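## Task

Place both orange caps in the round steel dish that sits next to the tray. The dish may hold no cap of any other color, and every other cap that began in the tray has to finish in the tray. Tray and dish are not fixed: at the end each must stand upright directly on the table, resting on nothing else. It counts as failed if anything is still in motion at the end, if the robot squeezes any cap, the tray or the dish from two opposite sides (even gently), or if it carries over 20% of the weight of any of them (friction on the sides included). Release everything and pull the hand away at the end.

## Robot and tools

ROBOT. A single six-joint arm carries a five-finger right hand. The scene frame has its origin on the tabletop straight under the arm base, +z up, and +y to the left when facing along +x. The base may sit slightly tilted. Every motion is steered through the hand point: a spot 0.05 m in front of the palm where the index pad meets the thumb tip when pinching. Its axes: +z runs along the straightened fingers, +y out of the palm, +x across the palm away from the thumb. Straight fingers extend 0.06 to 0.07 m past the point along +z. Sideways the hand spans 0.08 m toward the little finger, and toward the thumb 0.02 m when the thumb is turned fully in front of the palm, up to 0.09 m otherwise. A rigid wrist bracket on the little-finger side sits 0.03 m past the point along +y and 0.11 m out across the palm; it can strike objects. Rotating the hand, especially about x or y, shifts the point slightly.

ROW FORMAT. A row is 14 numbers, each in [-1, 1]: dx, dy, dz, rx, ry, rz, then thumb_turn, thumb_bend, index, middle, ring, little, force_limit, speed. The first six are an offset (not a pose) from the hand point's measured pose at the start of the action, expressed in the hand point's own axes; 1.0 equals 0.6 m or 180 degrees, and rx, ry, rz form one rotation vector. Each row in an action refers back to that same start pose, not to the previous row. The six hand numbers are absolute targets: -1 open (thumb beside palm, thumb straight, fingers straight), +1 closed (thumb opposite fingers, fully bent, fingers curled into palm). A pinch is roughly thumb_turn +0.57, thumb_bend +0.75, index +0.22. force_limit maps linearly from about 0 N at -1 to 10 N at +1 at the fingertip (15 N for the two thumb motors); it only stops closing. speed maps from near zero at -1 to full at +1, where a full finger travel takes 0.6 s; close at -0.9 or slower for a gentle grip. Optionally six more numbers from 0 to 1 follow (20 total): per-joint stiffness scales in Joint positions order, kept until changed; zero offsets with lower stiffness can relieve a press.

TOOLS.
execute_actions(actions): actions is a list of actions; each action is a table of up to 15 rows, one per 1/30 s step, with the last row held for the remaining steps. An empty list just returns state and images. Each step the commanded pose is clipped to 100 mm and 16 degrees from the measured pose, so large moves need several actions.
move(target, speed, stop_force, blocking): target is one row as above, its offsets taken from the pose in the latest result showing one; the hand point travels a straight path there. speed is m/s, 0.002 to 0.5 (default 0.25); rotation limited to twice that in rad/s. Paths last 0.5 to 10 s. stop_force (13 to 80 N, not before 0.2 s of scene time) ends the path when the wrist sensor feels that much added resistance along the target direction, then backs off two steps; only use it with slow, non-rotating moves. Omit it when moving away from a surface. blocking=false returns after 0.5 s; then poll with wait(0) or call stop before new commands; not allowed with stop_force.
wait(seconds): 0 to 10, arm holds its last command.
stop(): brakes a running move.
zoom_image(camera, region): camera is cam_high or cam_wrist; region [x0, y0, x1, y1] pixels, at most 504 by 504.
show_instructions(): shows the reference images.
finished_scene(scene): ends scene 1 or 2 irreversibly and reports success; the next task follows.

RESULTS. The state line gives end_effector_position (m) and end_effector_quat_wxyz plus velocities, in the scene frame; position is less accurate far out. Hand target is where the controller now drives the point. A pose unreachable line means the clearance check altered or blocked the command. Step readings list positions at some steps; HELD marks held-back steps. A move adds a move: line: done, off_target, moving, held, fault or contact (stop_force triggered), with limits such as paced (pose clipped) or held, and the distance from target. Wrist force and Wrist torque are in the hand's axes, with offset up to about 5.5 N, noise up to 3.4 N, saturation near 100 N; no reading at start is normal. hand_measured, hand_stopped_by (moving, target, force, stalled, fault) and hand_load_n follow the six-motor order; loads near 0 mean a lost grip. Images: cam_high (fixed overhead, 672x504) then cam_wrist (672x504); calibration lines give K, distortion and T_world_to_cam, which may be off by up to about 2.3 degrees and 9 mm.

GRIPPING. Turn the thumb fully in front before reaching; the hand can then wrap objects 0.035 to 0.08 m wide, centred toward the wrist. A motor moves only when its target changes by 0.01 or more, then locks. To loosen, send a target more open than hand_measured; to squeeze harder, raise force_limit and send a further-closed target.

AVOID. Arm commands lag about 0.17 s; moves do not slow for obstacles. The arm is stiff: pressing past a firm contact, exceeding joint load limits (pan/lift 297, elbow 135, wrists 48.6 N m) or 150 N external force causes a 10 s fault stop. Holding loads heats motors (warning at 70 °C, braking at 85 °C). Do not drop, slam or knock anything off the table, tip the tray or dish, or leave anything moving; objects may be nudged briefly by outside pushes. Open the hand and retreat before finishing.

Each tool is called as name([rows], argument=value, ...), one row to a line, values as JSON.

Reference images:

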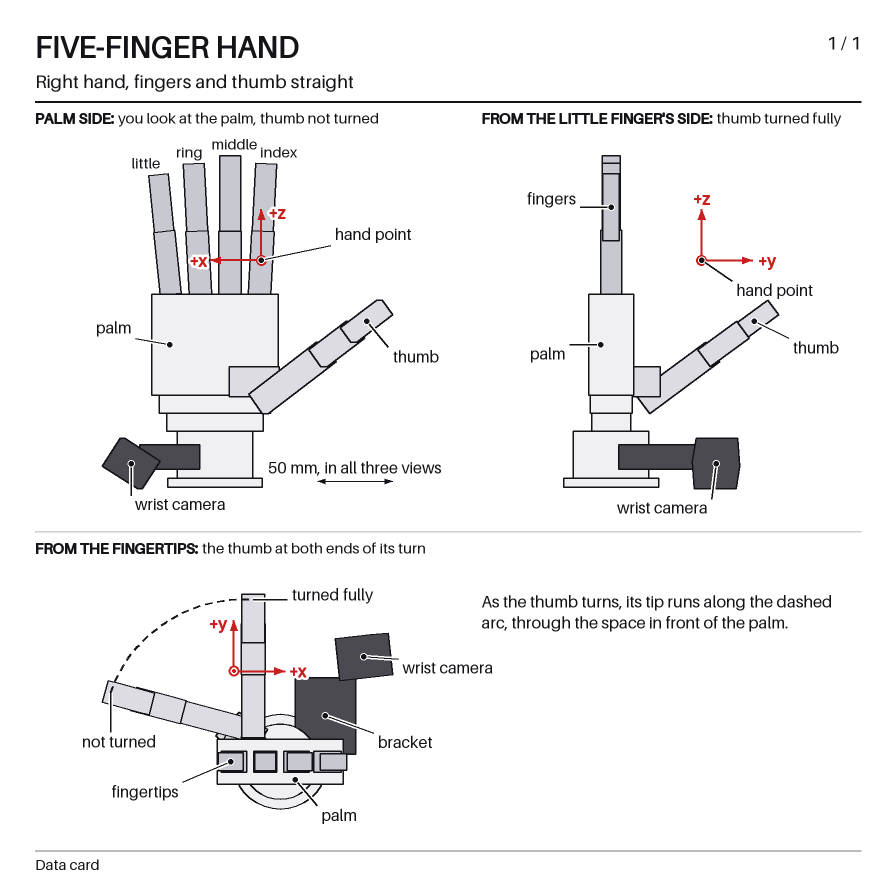

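## Session

execute_actions(actions=[])

Scene clock: 0.00 s.
end_effector_position=(+0.9535, -0.2347, +0.1229) hand_measured=(-1.000, -1.000, -1.000, -1.000, -1.000, -1.000) hand_load_n=(+0.0, +0.0, +0.0, +0.0, +0.0, +0.0) hand_stopped_by=(target, target, target, target, target, target) hand_force_limit=0.00 hand_speed=-0.80 end_effector_quat_wxyz=(-0.118, +0.955, +0.267, +0.060) end_effector_velocity=(-0.001, -0.002, -0.000) end_effector_angular_velocity=(+0.001, +0.001, -0.004)
Joint positions: [-0.413 -0.573  0.831  1.375  1.309  0.585]
Joint velocities: [-0.002  0.     0.     0.    -0.     0.002]
Wrist force (N, on the end effector, along its own x y z axes, offset not removed): no reading
Wrist torque (N m, same axes, about the end effector's origin, offset not removed): no reading
Hand target: +0.953, -0.235, +0.123; -0.118, +0.955, +0.267, +0.060
Joint stiffness scale: [1. 1. 1. 1. 1. 1.]

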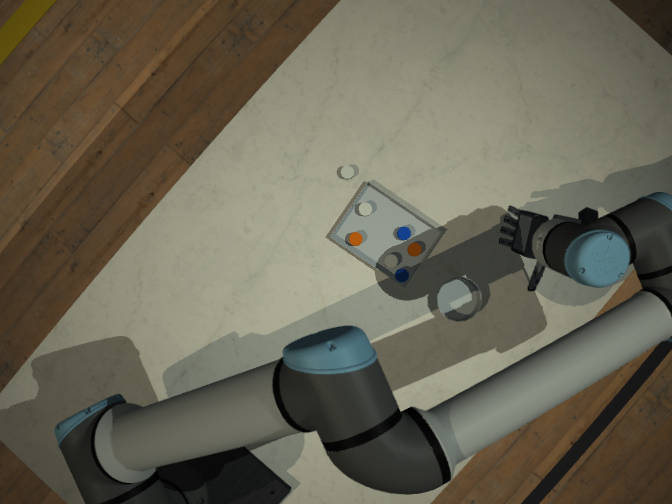

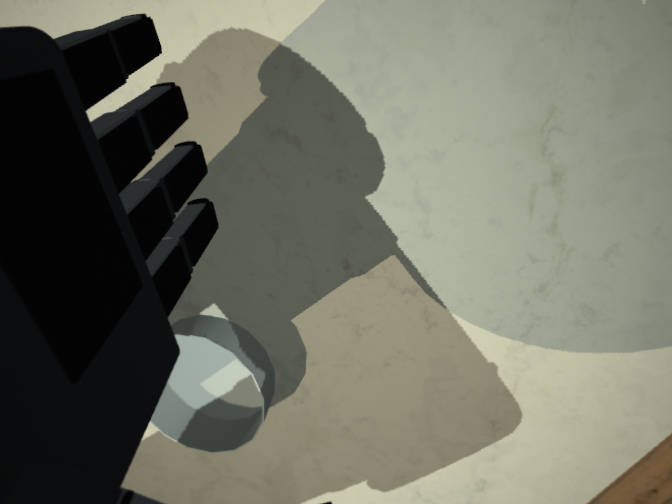

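zoom_image(camera="cam_high", region=[300, 140, 520, 340])

Region (300, 140, 520, 340) of cam_high's 672x504 image, scaled by 2.291, with more detail than that image has; it fills the top 458 rows of this view, and the rest is white.

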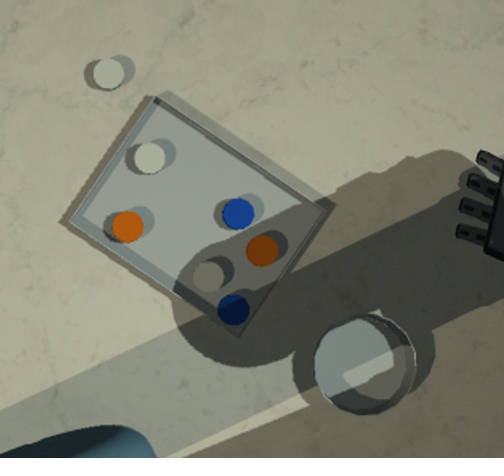

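move(target=[-0.0585, -0.387, -0.067, 0.138, 0.412, 0.534, 0.57, 0.5, -0.3, 1, 1, 1, 0, 0.5], speed=0.25)

Scene clock: 62.27 s.
end_effector_position=(+0.8010, -0.0715, +0.2005) hand_measured=(+0.570, +0.500, -0.300, +1.000, +1.000, +1.000) hand_load_n=(+0.0, +0.0, +0.0, +0.0, +0.0, +0.0) hand_stopped_by=(target, target, target, target, target, target) hand_force_limit=0.00 hand_speed=0.50 end_effector_quat_wxyz=(-0.405, +0.580, -0.579, +0.405) end_effector_velocity=(+0.001, -0.001, -0.000) end_effector_angular_velocity=(+0.005, -0.005, -0.014)
Joint positions: [-0.465 -1.34   1.981 -0.252  1.114  2.965]
Joint velocities: [ 0.003 -0.     0.003 -0.011  0.013  0.014]
Wrist force (N, on the end effector, along its own x y z axes, offset not removed): [-2.1 2.8 1.7]
Wrist torque (N m, same axes, about the end effector's origin, offset not removed): [0.61 0.56 0.08]
Hand target: +0.800, -0.069, +0.200; -0.405, +0.580, -0.579, +0.405
Off the commanded pose: 0.002 m, 0 deg.
Joint stiffness scale: [1. 1. 1. 1. 1. 1.]
move: done
camera_calibration (this result's frames):
cam_wrist: T_world_to_cam=[[-0.339114, 0.103305, -0.935056, 0.465065], [-0.453164, 0.853094, 0.258597, 0.375953], [0.824406, 0.511427, -0.242482, -0.442973], [0, 0, 0, 1]] pos_world=[0.693268, -0.142219, 0.230229]

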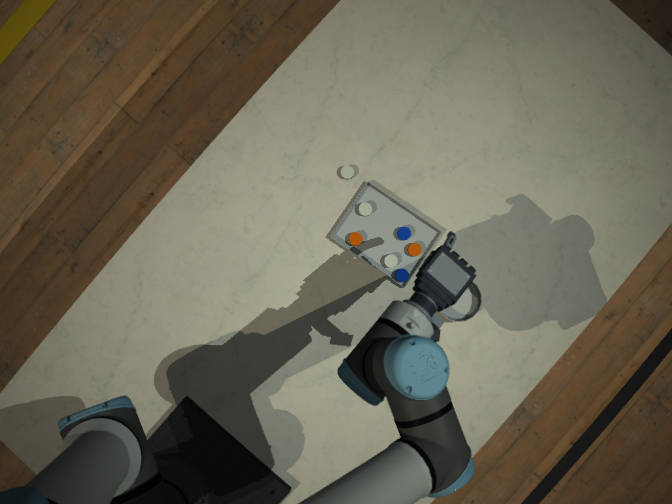

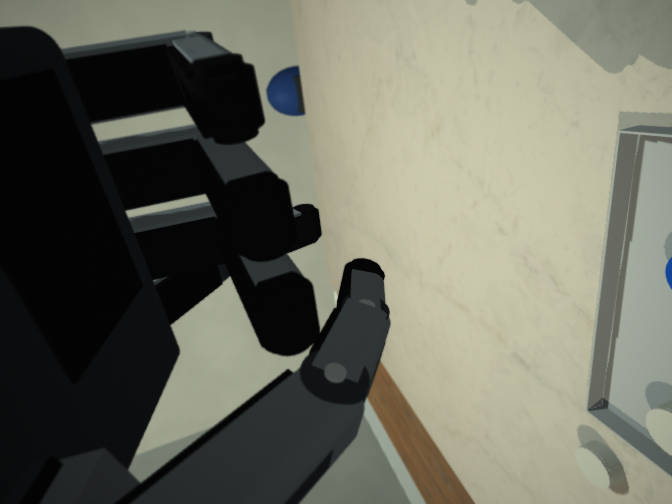

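zoom_image(camera="cam_high", region=[320, 160, 520, 340])

Region (320, 160, 520, 340) of cam_high's 672x504 image, scaled by 2.520, with more detail than that image has; it fills the top 454 rows of this view, and the rest is white.

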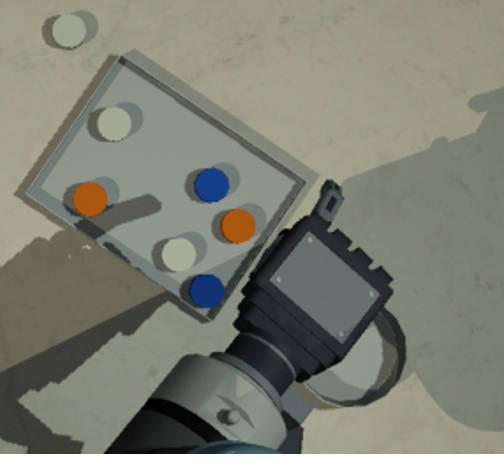

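move(target=[-0.044, 0.197, 0.0433, 0, 0, 0, 0.57, 0.5, -0.3, 1, 1, 1, 0, 0.5], speed=0.15)

zoom_image(camera="cam_high", region=[320, 160, 520, 340])

Scene clock: 76.10 s.
end_effector_position=(+0.7857, -0.0472, +0.0816) hand_measured=(+0.570, +0.500, -0.300, +1.000, +1.000, +1.000) hand_load_n=(+0.0, +0.0, +0.0, +0.0, +0.0, +0.0) hand_stopped_by=(target, target, target, target, target, target) hand_force_limit=0.00 hand_speed=0.50 end_effector_quat_wxyz=(-0.405, +0.580, -0.578, +0.406) end_effector_velocity=(+0.003, +0.000, +0.001) end_effector_angular_velocity=(-0.003, -0.009, +0.000)
Joint positions: [-0.437 -1.219  2.094 -0.492  1.141  2.976]
Joint velocities: [ 0.002  0.     0.    -0.011  0.001  0.002]
Wrist force (N, on the end effector, along its own x y z axes, offset not removed): [2.4 1.1 0.6]
Wrist torque (N m, same axes, about the end effector's origin, offset not removed): [0.42 -0.21 0.37]
Hand target: +0.785, -0.045, +0.081; -0.405, +0.580, -0.579, +0.405
Off the commanded pose: 0.002 m, 0 deg.
Joint stiffness scale: [1. 1. 1. 1. 1. 1.]
move: done
camera_calibration (this result's frames):
cam_wrist: T_world_to_cam=[[-0.338615, 0.102377, -0.935339, 0.345748], [-0.452814, 0.853653, 0.257366, 0.378863], [0.824803, 0.510682, -0.242702, -0.471855], [0, 0, 0, 1]] pos_world=[0.677817, -0.117846, 0.111365]

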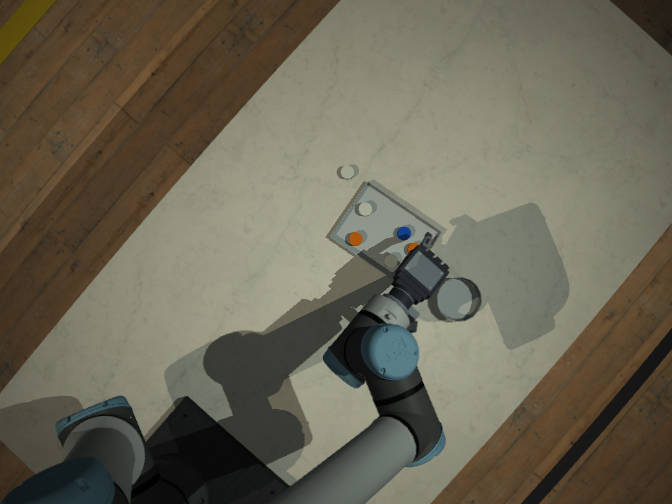

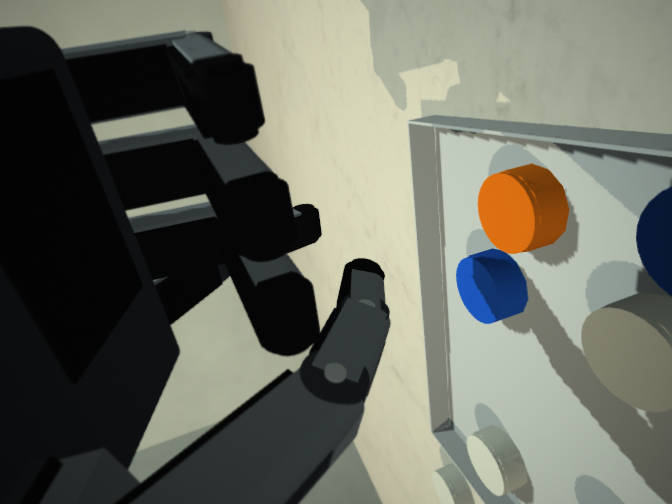

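Region (320, 160, 520, 340) of cam_high's 672x504 image, scaled by 2.520, with more detail than that image has; it fills the top 454 rows of this view, and the rest is white.

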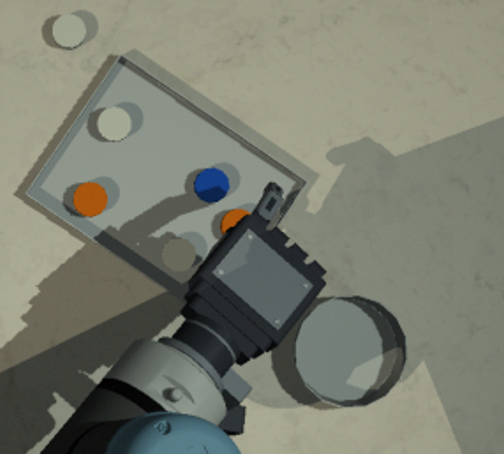

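move(target=[0.003, 0.0707, 0.0085, 0, 0, 0, 0.57, 0.3, -0.5, 1, 1, 1, 0, 0.5], speed=0.08)

Scene clock: 133.93 s.
end_effector_position=(+0.7774, -0.0484, +0.0417) hand_measured=(+0.570, +0.300, -0.500, +1.000, +1.000, +1.000) hand_load_n=(+0.0, +0.0, +0.0, +0.0, +0.0, +0.0) hand_stopped_by=(target, target, target, target, target, target) hand_force_limit=0.00 hand_speed=0.50 end_effector_quat_wxyz=(-0.405, +0.580, -0.578, +0.406) end_effector_velocity=(+0.003, -0.002, +0.003) end_effector_angular_velocity=(-0.008, -0.014, +0.001)
Joint positions: [-0.446 -1.167  2.126 -0.574  1.132  2.973]
Joint velocities: [-0.001 -0.001 -0.    -0.014 -0.001 -0.002]
Wrist force (N, on the end effector, along its own x y z axes, offset not removed): [2.1 1.0 -0.4]
Wrist torque (N m, same axes, about the end effector's origin, offset not removed): [0.40 -0.18 0.24]
Hand target: +0.776, -0.049, +0.040; -0.405, +0.580, -0.578, +0.406
Off the commanded pose: 0.002 m, 0 deg.
Joint stiffness scale: [1. 1. 1. 1. 1. 1.]
move: done
camera_calibration (this result's frames):
cam_wrist: T_world_to_cam=[[-0.337848, 0.102538, -0.935599, 0.305123], [-0.453382, 0.853387, 0.257245, 0.386898], [0.824805, 0.511093, -0.241826, -0.47418], [0, 0, 0, 1]] pos_world=[0.669604, -0.119111, 0.0712755]

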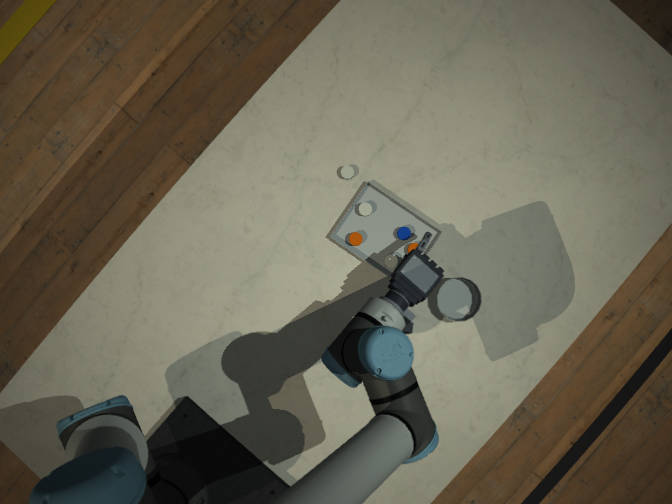

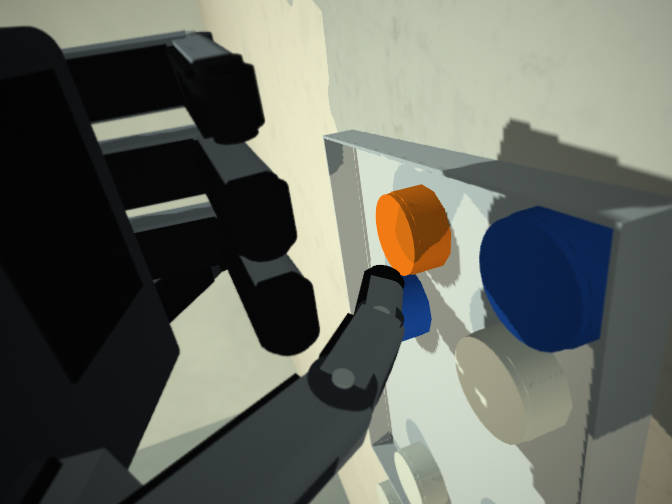

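move(target=[0, -0.0023, 0.0063, -0.0833, 0, 0, 0.57, 0.3, -0.5, 1, 1, 1, 0, 0.5], speed=0.1)

Scene clock: 153.80 s.
end_effector_position=(+0.7801, -0.0491, +0.0418) hand_measured=(+0.570, +0.300, -0.500, +1.000, +1.000, +1.000) hand_load_n=(+0.0, +0.0, +0.0, +0.0, +0.0, +0.0) hand_stopped_by=(target, target, target, target, target, target) hand_force_limit=0.00 hand_speed=0.50 end_effector_quat_wxyz=(-0.327, +0.627, -0.627, +0.327) end_effector_velocity=(-0.003, -0.000, -0.001) end_effector_angular_velocity=(+0.000, +0.018, -0.002)
Joint positions: [-0.409 -1.133  1.959 -0.175  1.22   2.889]
Joint velocities: [ 0.001  0.002 -0.005  0.021  0.007 -0.004]
Wrist force (N, on the end effector, along its own x y z axes, offset not removed): [2.8 1.5 -1.3]
Wrist torque (N m, same axes, about the end effector's origin, offset not removed): [0.77 -0.17 0.39]
Hand target: +0.781, -0.048, +0.042; -0.326, +0.628, -0.626, +0.327
Off the commanded pose: 0.002 m, 0 deg.
Joint stiffness scale: [1. 1. 1. 1. 1. 1.]
move: done
camera_calibration (this result's frames):
cam_wrist: T_world_to_cam=[[-0.566484, 0.105427, -0.817301, 0.479797], [-0.370028, 0.853635, 0.366587, 0.319041], [0.736325, 0.51009, -0.44456, -0.398543], [0, 0, 0, 1]] pos_world=[0.683309, -0.119636, 0.0980062]

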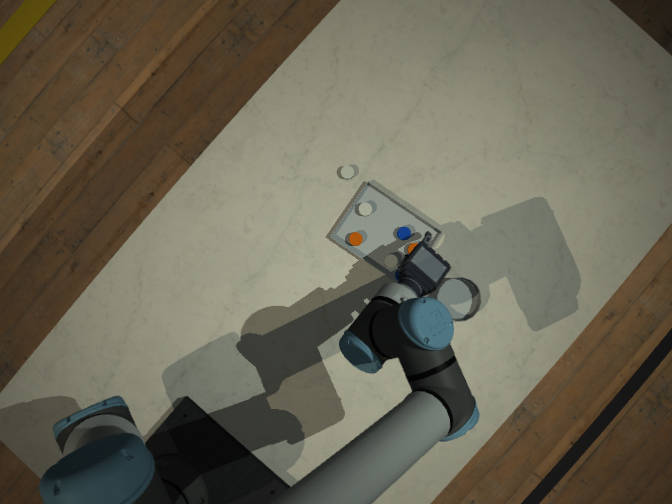

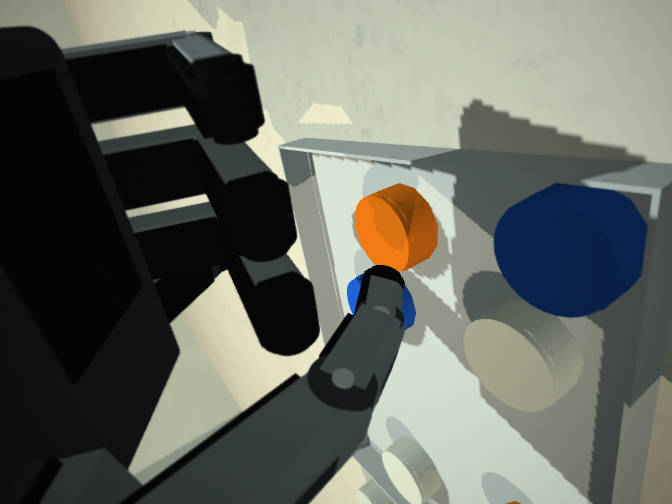

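move(target=[-0.0008, 0.026, 0.021, 0, 0, 0, 0.57, 0.3, -0.5, 1, 1, 1, 0, 0.5], speed=0.03)

Scene clock: 158.40 s.
end_effector_position=(+0.7831, -0.0506, +0.0239) hand_measured=(+0.570, +0.300, -0.500, +1.000, +1.000, +1.000) hand_load_n=(+0.0, +0.0, +0.0, +0.0, +0.0, +0.0) hand_stopped_by=(target, target, target, target, target, target) hand_force_limit=0.00 hand_speed=0.50 end_effector_quat_wxyz=(-0.327, +0.627, -0.626, +0.329) end_effector_velocity=(+0.001, -0.000, +0.000) end_effector_angular_velocity=(-0.003, -0.004, -0.001)
Joint positions: [-0.409 -1.106  1.962 -0.207  1.22   2.889]
Joint velocities: [ 0.002  0.     0.    -0.006  0.003  0.001]
Wrist force (N, on the end effector, along its own x y z axes, offset not removed): [2.7 -1.3 -2.6]
Wrist torque (N m, same axes, about the end effector's origin, offset not removed): [0.12 -0.16 0.09]
Hand target: +0.782, -0.049, +0.022; -0.327, +0.627, -0.627, +0.327
Off the commanded pose: 0.003 m, 0 deg.
Joint stiffness scale: [1. 1. 1. 1. 1. 1.]
move: done
camera_calibration (this result's frames):
cam_wrist: T_world_to_cam=[[-0.564436, 0.104087, -0.818888, 0.465335], [-0.370736, 0.854377, 0.364135, 0.328636], [0.737541, 0.509123, -0.443652, -0.408984], [0, 0, 0, 1]] pos_world=[0.686131, -0.120991, 0.0799429]

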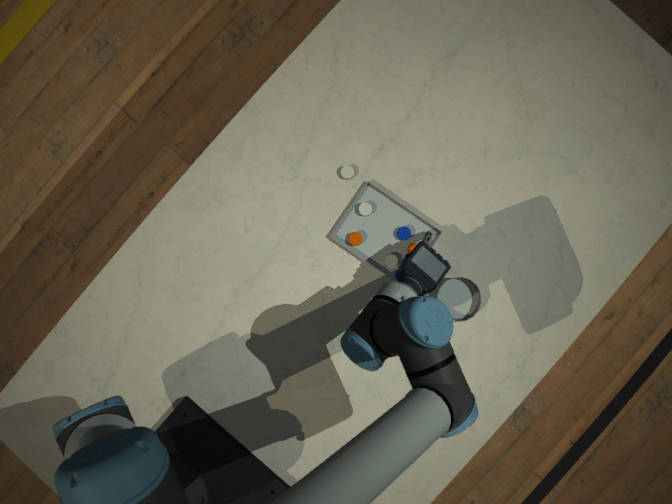

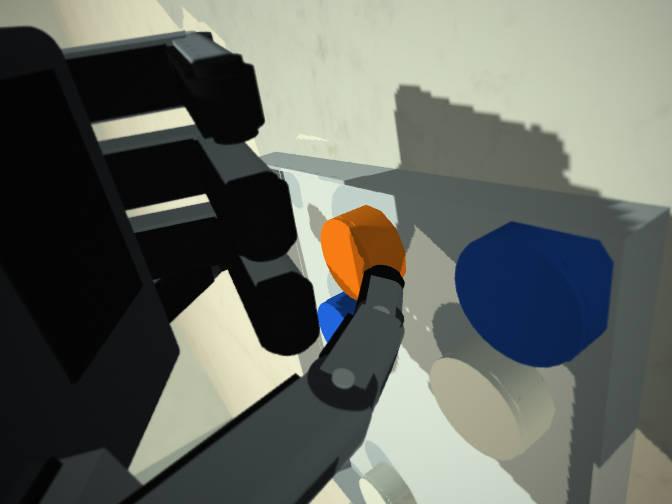

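zoom_image(camera="cam_wrist", region=[240, 150, 480, 390])

Region (240, 150, 480, 390) of cam_wrist's 672x504 image, scaled by 2.100, with more detail than that image has.

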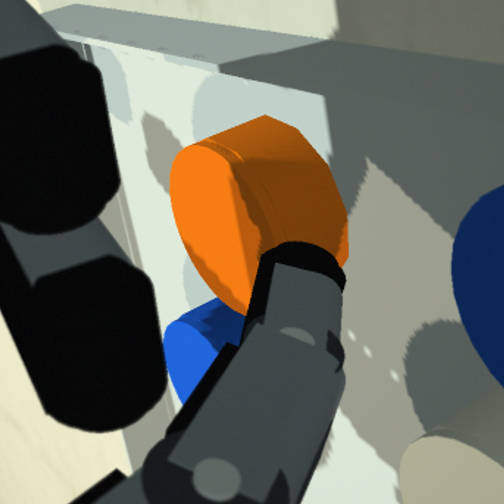

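execute_actions([
  [[0, 0, 0, 0, 0, 0, 0.57, 0.3, 0.1, 1, 1, 1, -0.2, -0.6]],
  [[0, 0, 0, 0, 0, 0, 0.57, 0.3, 0.1, 1, 1, 1, -0.2, -0.6]],
])

Scene clock: 165.33 s.
end_effector_position=(+0.7833, -0.0507, +0.0239) hand_measured=(+0.570, +0.298, -0.060, +1.000, +1.000, +1.000) hand_load_n=(-0.5, +5.0, +7.0, +0.0, +0.0, +0.0) hand_stopped_by=(target, target, force, target, target, target) hand_force_limit=-0.20 hand_speed=-0.60 end_effector_quat_wxyz=(-0.328, +0.627, -0.626, +0.329) end_effector_velocity=(+0.000, -0.001, +0.000) end_effector_angular_velocity=(+0.001, -0.001, -0.000)
Joint positions: [-0.409 -1.106  1.962 -0.207  1.22   2.889]
Joint velocities: [-0.001 -0.     0.    -0.    -0.001  0.   ]
Wrist force (N, on the end effector, along its own x y z axes, offset not removed): [-1.2 -1.6 -3.2]
Wrist torque (N m, same axes, about the end effector's origin, offset not removed): [0.33 0.54 0.03]
Hand target: +0.783, -0.051, +0.024; -0.328, +0.627, -0.626, +0.329
Off the commanded pose: 0.000 m, 0 deg.
Joint stiffness scale: [1. 1. 1. 1. 1. 1.]
Step readings (end_effector_position; steps 1 to 15: 1st action; 16 to 30: 2nd action):
0: (+0.7833, -0.0507, +0.0239)
1: (+0.7833, -0.0507, +0.0239)
2: (+0.7833, -0.0507, +0.0239)
4: (+0.7833, -0.0507, +0.0239)
8: (+0.7833, -0.0507, +0.0239)
15: (+0.7833, -0.0507, +0.0239)
16: (+0.7833, -0.0507, +0.0239)
17: (+0.7833, -0.0507, +0.0239)
19: (+0.7833, -0.0507, +0.0239)
23: (+0.7833, -0.0507, +0.0239)
30: end_effector_position above
camera_calibration (this result's frames):
cam_wrist: T_world_to_cam=[[-0.563902, 0.103896, -0.819281, 0.465084], [-0.370948, 0.854479, 0.363679, 0.32894], [0.737843, 0.50899, -0.443302, -0.409308], [0, 0, 0, 1]] pos_world=[0.686287, -0.121059, 0.0799586]

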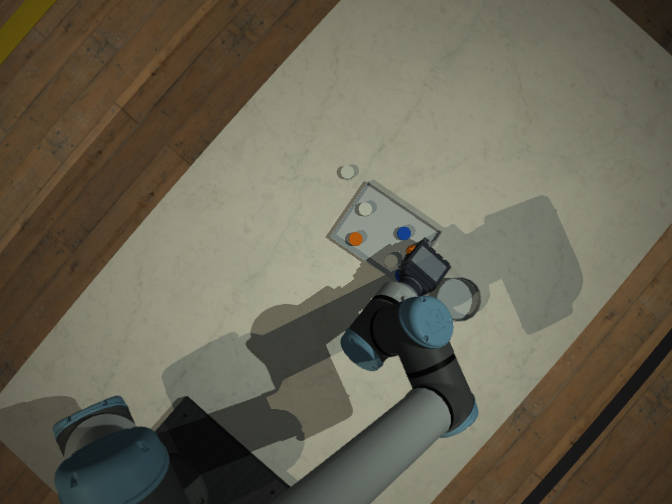

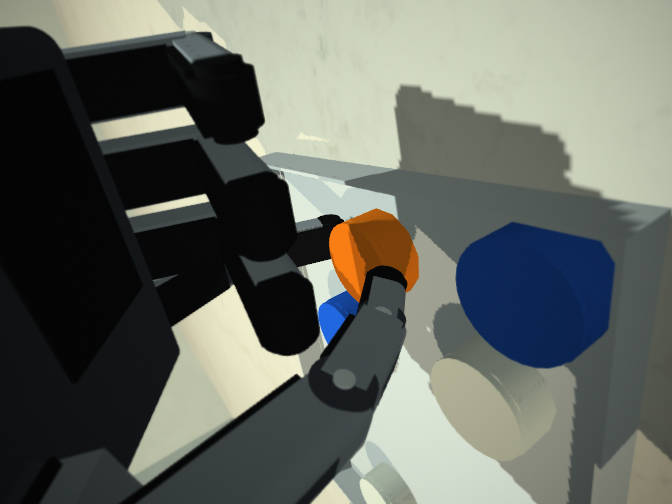

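move(target=[0, -0.0819, -0.0574, 0, 0, 0, 0.57, 0.3, 0.1, 1, 1, 1, -0.2, -0.6], speed=0.06)

Scene clock: 175.23 s.
end_effector_position=(+0.7817, -0.0497, +0.0824) hand_measured=(+0.570, +0.296, -0.060, +1.000, +1.000, +1.000) hand_load_n=(-0.5, +5.5, +7.0, +0.0, +0.0, +0.0) hand_stopped_by=(target, target, force, target, target, target) hand_force_limit=-0.20 hand_speed=-0.60 end_effector_quat_wxyz=(-0.327, +0.627, -0.626, +0.328) end_effector_velocity=(-0.003, +0.000, -0.001) end_effector_angular_velocity=(+0.003, +0.008, -0.002)
Joint positions: [-0.409 -1.182  1.938 -0.107  1.22   2.889]
Joint velocities: [-0.    -0.     0.     0.009  0.001  0.001]
Wrist force (N, on the end effector, along its own x y z axes, offset not removed): [-2.4 -4.1 -2.7]
Wrist torque (N m, same axes, about the end effector's origin, offset not removed): [-0.21 0.57 -0.14]
Hand target: +0.783, -0.051, +0.084; -0.328, +0.627, -0.626, +0.329
Off the commanded pose: 0.002 m, 0 deg.
Joint stiffness scale: [1. 1. 1. 1. 1. 1.]
move: done
camera_calibration (this result's frames):
cam_wrist: T_world_to_cam=[[-0.564904, 0.104358, -0.818531, 0.512715], [-0.370497, 0.854278, 0.364612, 0.305791], [0.737303, 0.509234, -0.443921, -0.382254], [0, 0, 0, 1]] pos_world=[0.684767, -0.12008, 0.138488]

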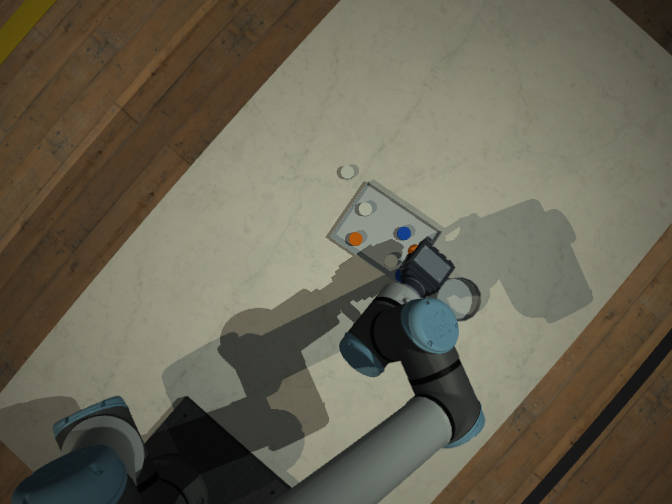

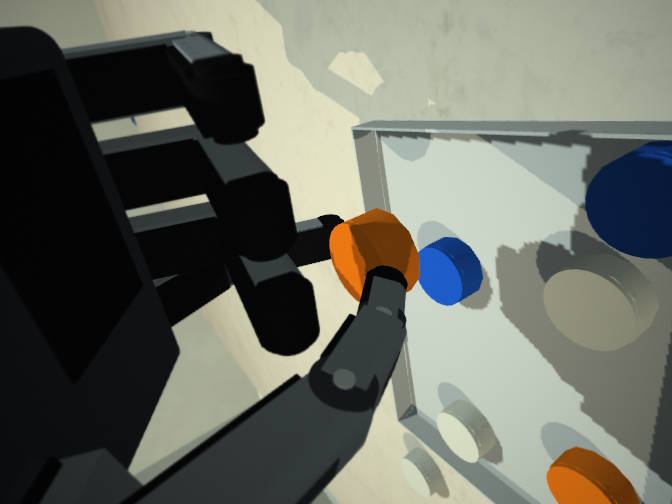

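move(target=[0.2438, 0.016, -0.0228, 0, 0, 0, 0.57, 0.3, 0.1, 1, 1, 1, -0.2, -0.6], speed=0.12)

zoom_image(camera="cam_high", region=[360, 200, 560, 380])

Scene clock: 182.03 s.
end_effector_position=(+0.7635, -0.1943, +0.0818) hand_measured=(+0.570, +0.296, -0.060, +1.000, +1.000, +1.000) hand_load_n=(-0.5, +5.5, +7.0, +0.0, +0.0, +0.0) hand_stopped_by=(target, target, force, target, target, target) hand_force_limit=-0.20 hand_speed=-0.60 end_effector_quat_wxyz=(-0.327, +0.626, -0.627, +0.328) end_effector_velocity=(-0.000, +0.004, +0.002) end_effector_angular_velocity=(+0.003, +0.001, +0.017)
Joint positions: [-0.637 -1.142  1.889 -0.03   1.045  2.733]
Joint velocities: [ 0.    -0.    -0.002  0.01  -0.013 -0.011]
Wrist force (N, on the end effector, along its own x y z axes, offset not removed): [2.2 1.6 1.8]
Wrist torque (N m, same axes, about the end effector's origin, offset not removed): [0.39 -0.09 0.36]
Hand target: +0.765, -0.196, +0.083; -0.327, +0.627, -0.626, +0.329
Off the commanded pose: 0.002 m, 0 deg.
Joint stiffness scale: [1. 1. 1. 1. 1. 1.]
move: done
camera_calibration (this result's frames):
cam_wrist: T_world_to_cam=[[-0.565409, 0.106765, -0.817872, 0.517883], [-0.368017, 0.854758, 0.365996, 0.420886], [0.738157, 0.507928, -0.443996, -0.296345], [0, 0, 0, 1]] pos_world=[0.666458, -0.264525, 0.137943]

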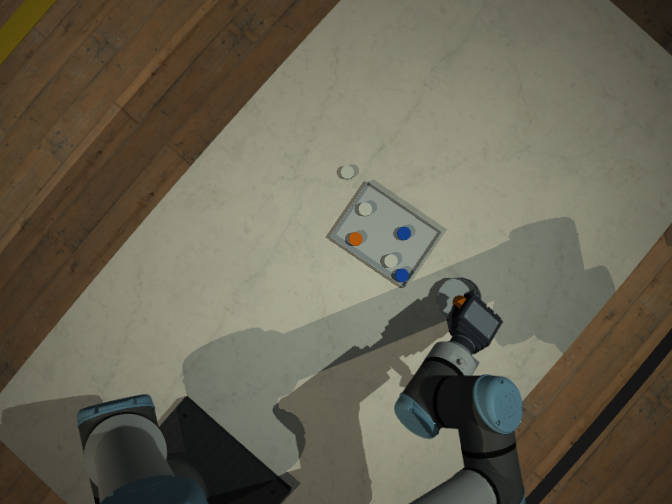

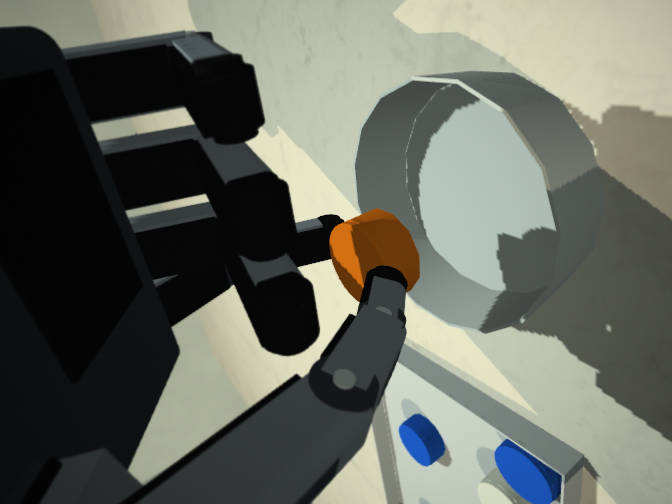

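Region (360, 200, 560, 380) of cam_high's 672x504 image, scaled by 2.520, with more detail than that image has; it fills the top 454 rows of this view, and the rest is white.

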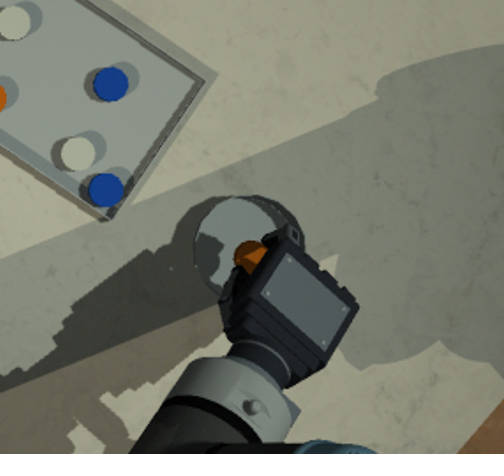

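move(target=[0.005, 0.0642, 0.045, 0, 0, 0, 0.57, 0.3, 0.1, 1, 1, 1, -0.2, -0.6], speed=0.05)

execute_actions([
  [[0, 0, 0, 0, 0, 0, 0.57, 0.3, -0.5, 1, 1, 1, -0.2, -0.3]],
  [[0, 0, 0, 0, 0, 0, 0.57, 0.3, -0.5, 1, 1, 1, -0.2, -0.3]],
])

Scene clock: 192.13 s.
end_effector_position=(+0.7651, -0.1969, +0.0363) hand_measured=(+0.570, +0.296, -0.060, +1.000, +1.000, +1.000) hand_load_n=(-0.5, +5.5, +7.0, +0.0, +0.0, +0.0) hand_stopped_by=(target, target, force, target, target, target) hand_force_limit=-0.20 hand_speed=-0.60 end_effector_quat_wxyz=(-0.327, +0.626, -0.627, +0.329) end_effector_velocity=(+0.002, -0.001, +0.000) end_effector_angular_velocity=(-0.004, -0.006, +0.001)
Joint positions: [-0.638 -1.083  1.904 -0.104  1.044  2.731]
Joint velocities: [-0.     0.    -0.    -0.007 -0.001 -0.   ]
Wrist force (N, on the end effector, along its own x y z axes, offset not removed): [-6.2 1.2 -1.9]
Wrist torque (N m, same axes, about the end effector's origin, offset not removed): [0.59 1.34 -0.27]
Hand target: +0.764, -0.197, +0.035; -0.327, +0.626, -0.627, +0.328
Off the commanded pose: 0.002 m, 0 deg.
Joint stiffness scale: [1. 1. 1. 1. 1. 1.]
move: done
camera_calibration (this result's frames):
cam_wrist: T_world_to_cam=[[-0.564763, 0.105914, -0.818428, 0.4812], [-0.368782, 0.854809, 0.365103, 0.441021], [0.73827, 0.508019, -0.443706, -0.316548], [0, 0, 0, 1]] pos_world=[0.668102, -0.267142, 0.0923553]

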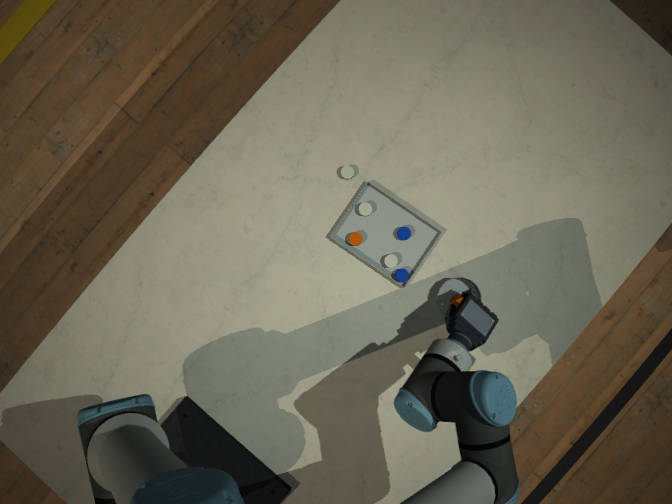

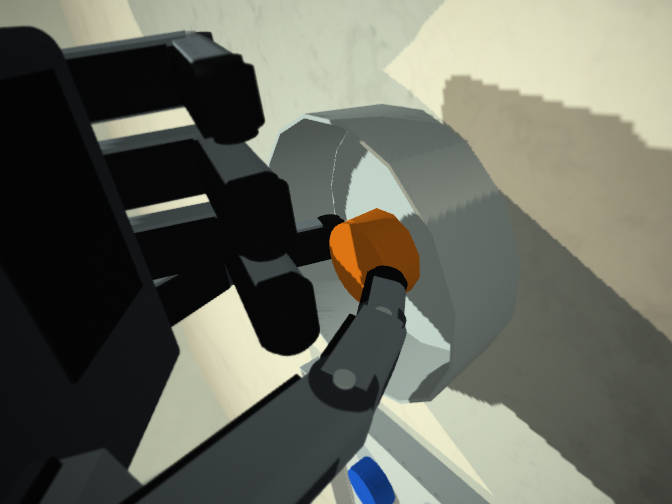

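Scene clock: 193.13 s.
end_effector_position=(+0.7652, -0.1969, +0.0363) hand_measured=(+0.570, +0.300, -0.500, +1.000, +1.000, +1.000) hand_load_n=(+0.0, +0.0, +0.0, +0.0, +0.0, +0.0) hand_stopped_by=(target, target, target, target, target, target) hand_force_limit=-0.20 hand_speed=-0.30 end_effector_quat_wxyz=(-0.327, +0.626, -0.627, +0.329) end_effector_velocity=(+0.000, +0.000, +0.000) end_effector_angular_velocity=(+0.002, +0.000, -0.003)
Joint positions: [-0.638 -1.083  1.904 -0.104  1.044  2.731]
Joint velocities: [ 0.    -0.    -0.    -0.     0.001  0.003]
Wrist force (N, on the end effector, along its own x y z axes, offset not removed): [0.5 -1.1 -3.3]
Wrist torque (N m, same axes, about the end effector's origin, offset not removed): [0.24 0.31 0.20]
Hand target: +0.765, -0.197, +0.036; -0.327, +0.626, -0.627, +0.329
Off the commanded pose: 0.000 m, 0 deg.
Joint stiffness scale: [1. 1. 1. 1. 1. 1.]
Step readings (end_effector_position; steps 1 to 15: 1st action; 16 to 30: 2nd action):
0: (+0.7651, -0.1969, +0.0363)
1: (+0.7652, -0.1969, +0.0363)
2: (+0.7652, -0.1969, +0.0363)
4: (+0.7652, -0.1969, +0.0363)
8: (+0.7652, -0.1969, +0.0363)
15: (+0.7652, -0.1969, +0.0363)
16: (+0.7652, -0.1969, +0.0363)
17: (+0.7652, -0.1969, +0.0363)
19: (+0.7652, -0.1969, +0.0363)
23: (+0.7652, -0.1969, +0.0363)
30: end_effector_position above
camera_calibration (this result's frames):
cam_wrist: T_world_to_cam=[[-0.564572, 0.105766, -0.81858, 0.481085], [-0.368872, 0.854873, 0.364865, 0.441174], [0.738372, 0.507943, -0.443623, -0.316661], [0, 0, 0, 1]] pos_world=[0.668157, -0.267184, 0.0923599]

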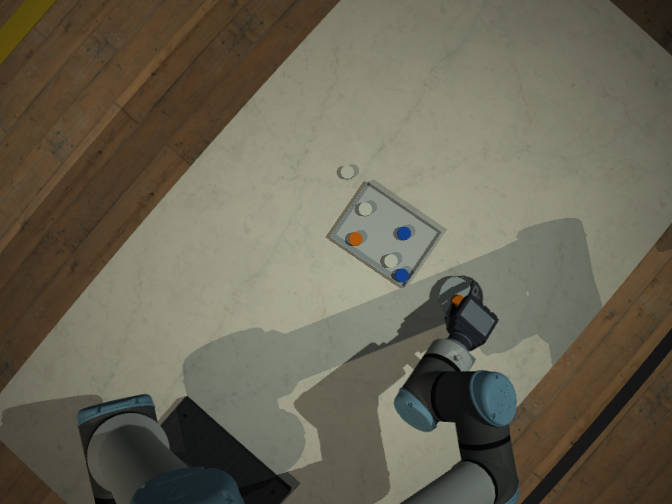

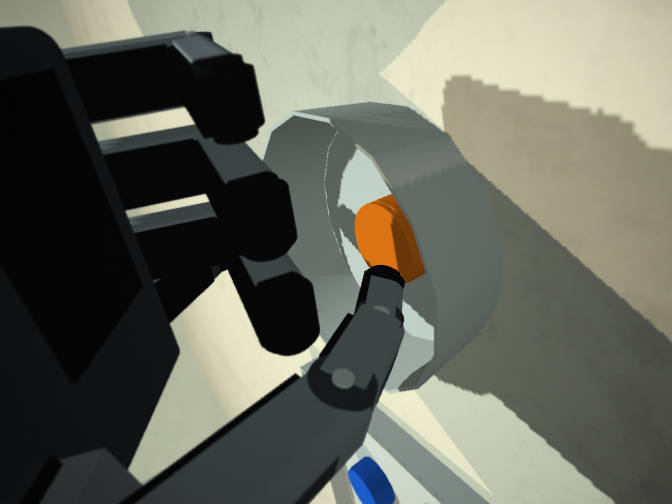

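move(target=[0, -0.109, -0.0765, 0, 0, 0, 0.57, 0.3, -0.5, 1, 1, 1, -0.2, -0.3], speed=0.1)

Scene clock: 205.10 s.
end_effector_position=(+0.7641, -0.1956, +0.1152) hand_measured=(+0.570, +0.300, -0.500, +1.000, +1.000, +1.000) hand_load_n=(+0.0, +0.0, +0.0, +0.0, +0.0, +0.0) hand_stopped_by=(target, target, target, target, target, target) hand_force_limit=-0.20 hand_speed=-0.30 end_effector_quat_wxyz=(-0.327, +0.626, -0.627, +0.329) end_effector_velocity=(-0.002, +0.002, -0.000) end_effector_angular_velocity=(+0.007, +0.008, +0.001)
Joint positions: [-0.638 -1.178  1.869  0.026  1.044  2.731]
Joint velocities: [ 0.     0.    -0.     0.011 -0.001  0.   ]
Wrist force (N, on the end effector, along its own x y z axes, offset not removed): [2.1 1.1 -0.1]
Wrist torque (N m, same axes, about the end effector's origin, offset not removed): [0.41 -0.12 0.23]
Hand target: +0.765, -0.197, +0.116; -0.327, +0.626, -0.627, +0.329
Off the commanded pose: 0.002 m, 0 deg.
Joint stiffness scale: [1. 1. 1. 1. 1. 1.]
move: done
camera_calibration (this result's frames):
cam_wrist: T_world_to_cam=[[-0.564835, 0.10597, -0.818371, 0.545118], [-0.368753, 0.854783, 0.365196, 0.410715], [0.73823, 0.508052, -0.443734, -0.281363], [0, 0, 0, 1]] pos_world=[0.667064, -0.265891, 0.171267]

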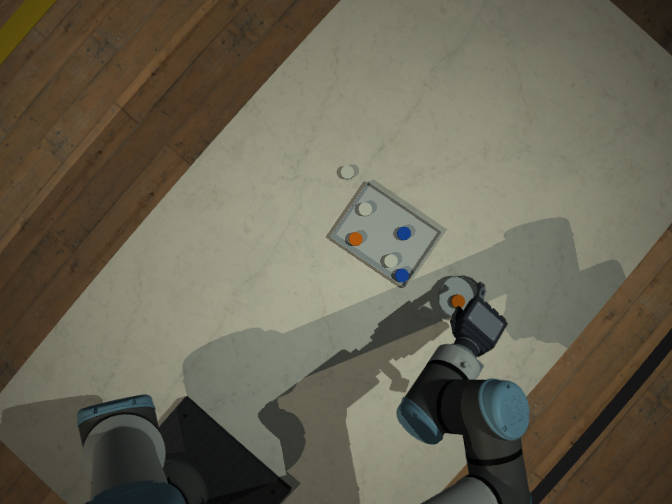

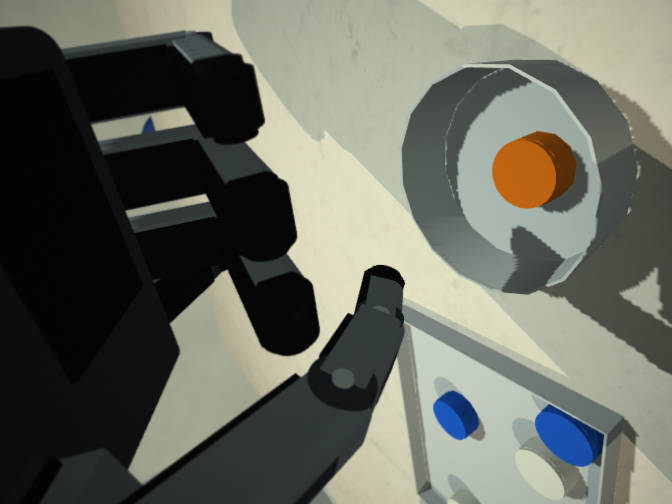

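move(target=[-0.426, 0.0938, -0.0322, 0, -0.4095, -0.287, 0.57, 0.3, -0.5, 1, 1, 1, -0.2, -0.3], speed=0.2)

Scene clock: 214.10 s.
end_effector_position=(+0.7166, +0.0601, +0.0803) hand_measured=(+0.570, +0.300, -0.500, +1.000, +1.000, +1.000) hand_load_n=(+0.0, +0.0, +0.0, +0.0, +0.0, +0.0) hand_stopped_by=(target, target, target, target, target, target) hand_force_limit=-0.20 hand_speed=-0.30 end_effector_quat_wxyz=(-0.462, +0.887, -0.003, +0.004) end_effector_velocity=(+0.001, -0.002, +0.004) end_effector_angular_velocity=(-0.001, -0.006, +0.017)
Joint positions: [-0.38  -0.773  1.566  1.277  0.706  0.942]
Joint velocities: [ 0.    -0.    -0.007  0.019  0.006 -0.024]
Wrist force (N, on the end effector, along its own x y z axes, offset not removed): [2.3 -4.5 0.8]
Wrist torque (N m, same axes, about the end effector's origin, offset not removed): [-0.28 -0.17 0.01]
Hand target: +0.718, +0.060, +0.080; -0.462, +0.887, -0.001, +0.003
Off the commanded pose: 0.001 m, 0 deg.
Joint stiffness scale: [1. 1. 1. 1. 1. 1.]
move: done
camera_calibration (this result's frames):
cam_wrist: T_world_to_cam=[[-0.107059, -0.566731, -0.816917, 0.174952], [-0.858205, -0.362189, 0.363736, 0.611311], [-0.502019, 0.740024, -0.447596, 0.483409], [0, 0, 0, 1]] pos_world=[0.786041, -0.0371733, 0.136937]

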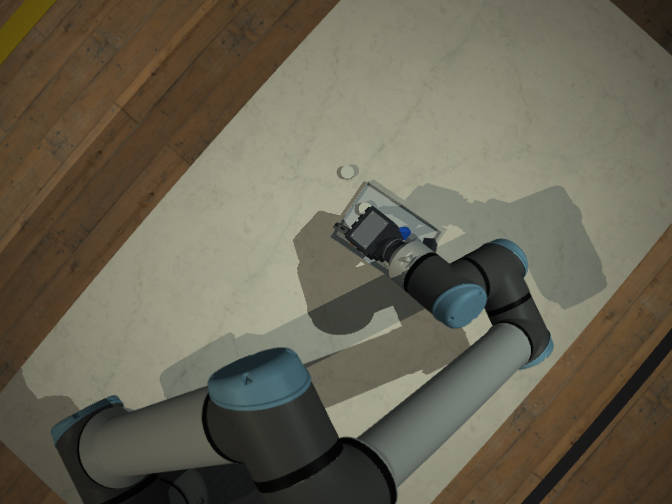

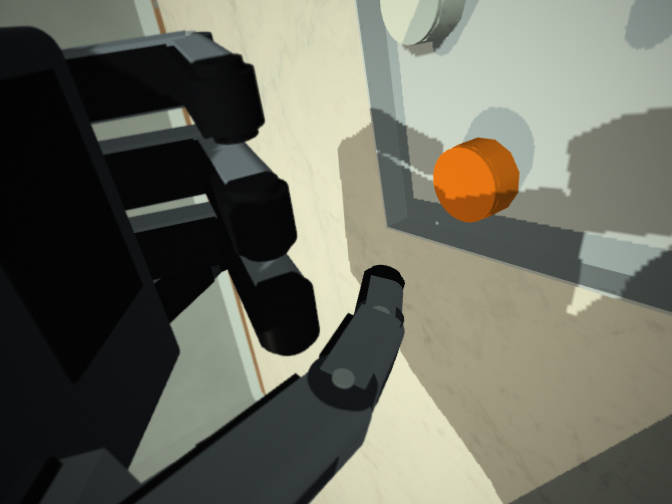

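move(target=[0.0107, 0.0567, 0.0355, 0, 0, 0, 0.57, 0.3, -0.5, 1, 1, 1, -0.2, -0.3], speed=0.06)

Scene clock: 222.20 s.
end_effector_position=(+0.7211, +0.0579, +0.0401) hand_measured=(+0.570, +0.300, -0.500, +1.000, +1.000, +1.000) hand_load_n=(+0.0, +0.0, +0.0, +0.0, +0.0, +0.0) hand_stopped_by=(target, target, target, target, target, target) hand_force_limit=-0.20 hand_speed=-0.30 end_effector_quat_wxyz=(-0.463, +0.887, -0.003, +0.002) end_effector_velocity=(+0.004, -0.001, +0.001) end_effector_angular_velocity=(-0.004, -0.010, +0.001)
Joint positions: [-0.38  -0.719  1.552  1.239  0.706  0.942]
Joint velocities: [ 0.001  0.001 -0.008 -0.003 -0.    -0.   ]
Wrist force (N, on the end effector, along its own x y z axes, offset not removed): [3.8 -0.6 -0.2]
Wrist torque (N m, same axes, about the end effector's origin, offset not removed): [0.34 -0.29 0.18]
Hand target: +0.723, +0.058, +0.040; -0.462, +0.887, -0.003, +0.004
Off the commanded pose: 0.002 m, 0 deg.
Joint stiffness scale: [1. 1. 1. 1. 1. 1.]
move: done
camera_calibration (this result's frames):
cam_wrist: T_world_to_cam=[[-0.109297, -0.566169, -0.817011, 0.142862], [-0.85697, -0.362786, 0.366045, 0.628083], [-0.503643, 0.740162, -0.445538, 0.470431], [0, 0, 0, 1]] pos_world=[0.790792, -0.0394512, 0.0964084]

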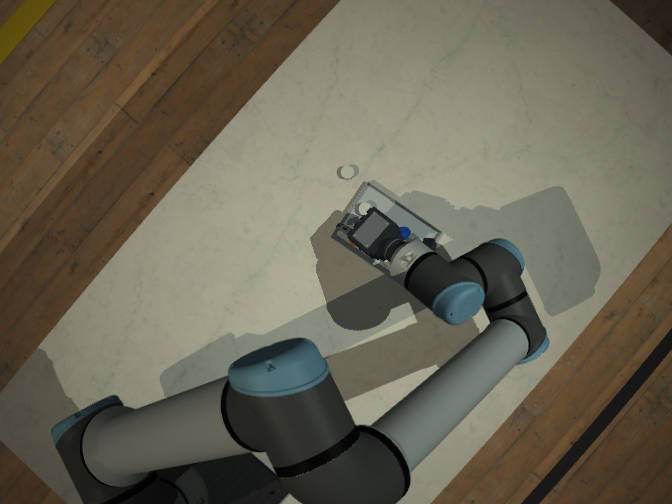

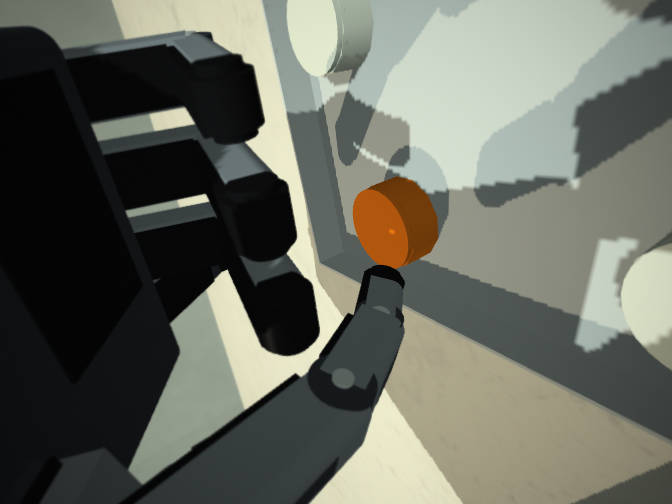

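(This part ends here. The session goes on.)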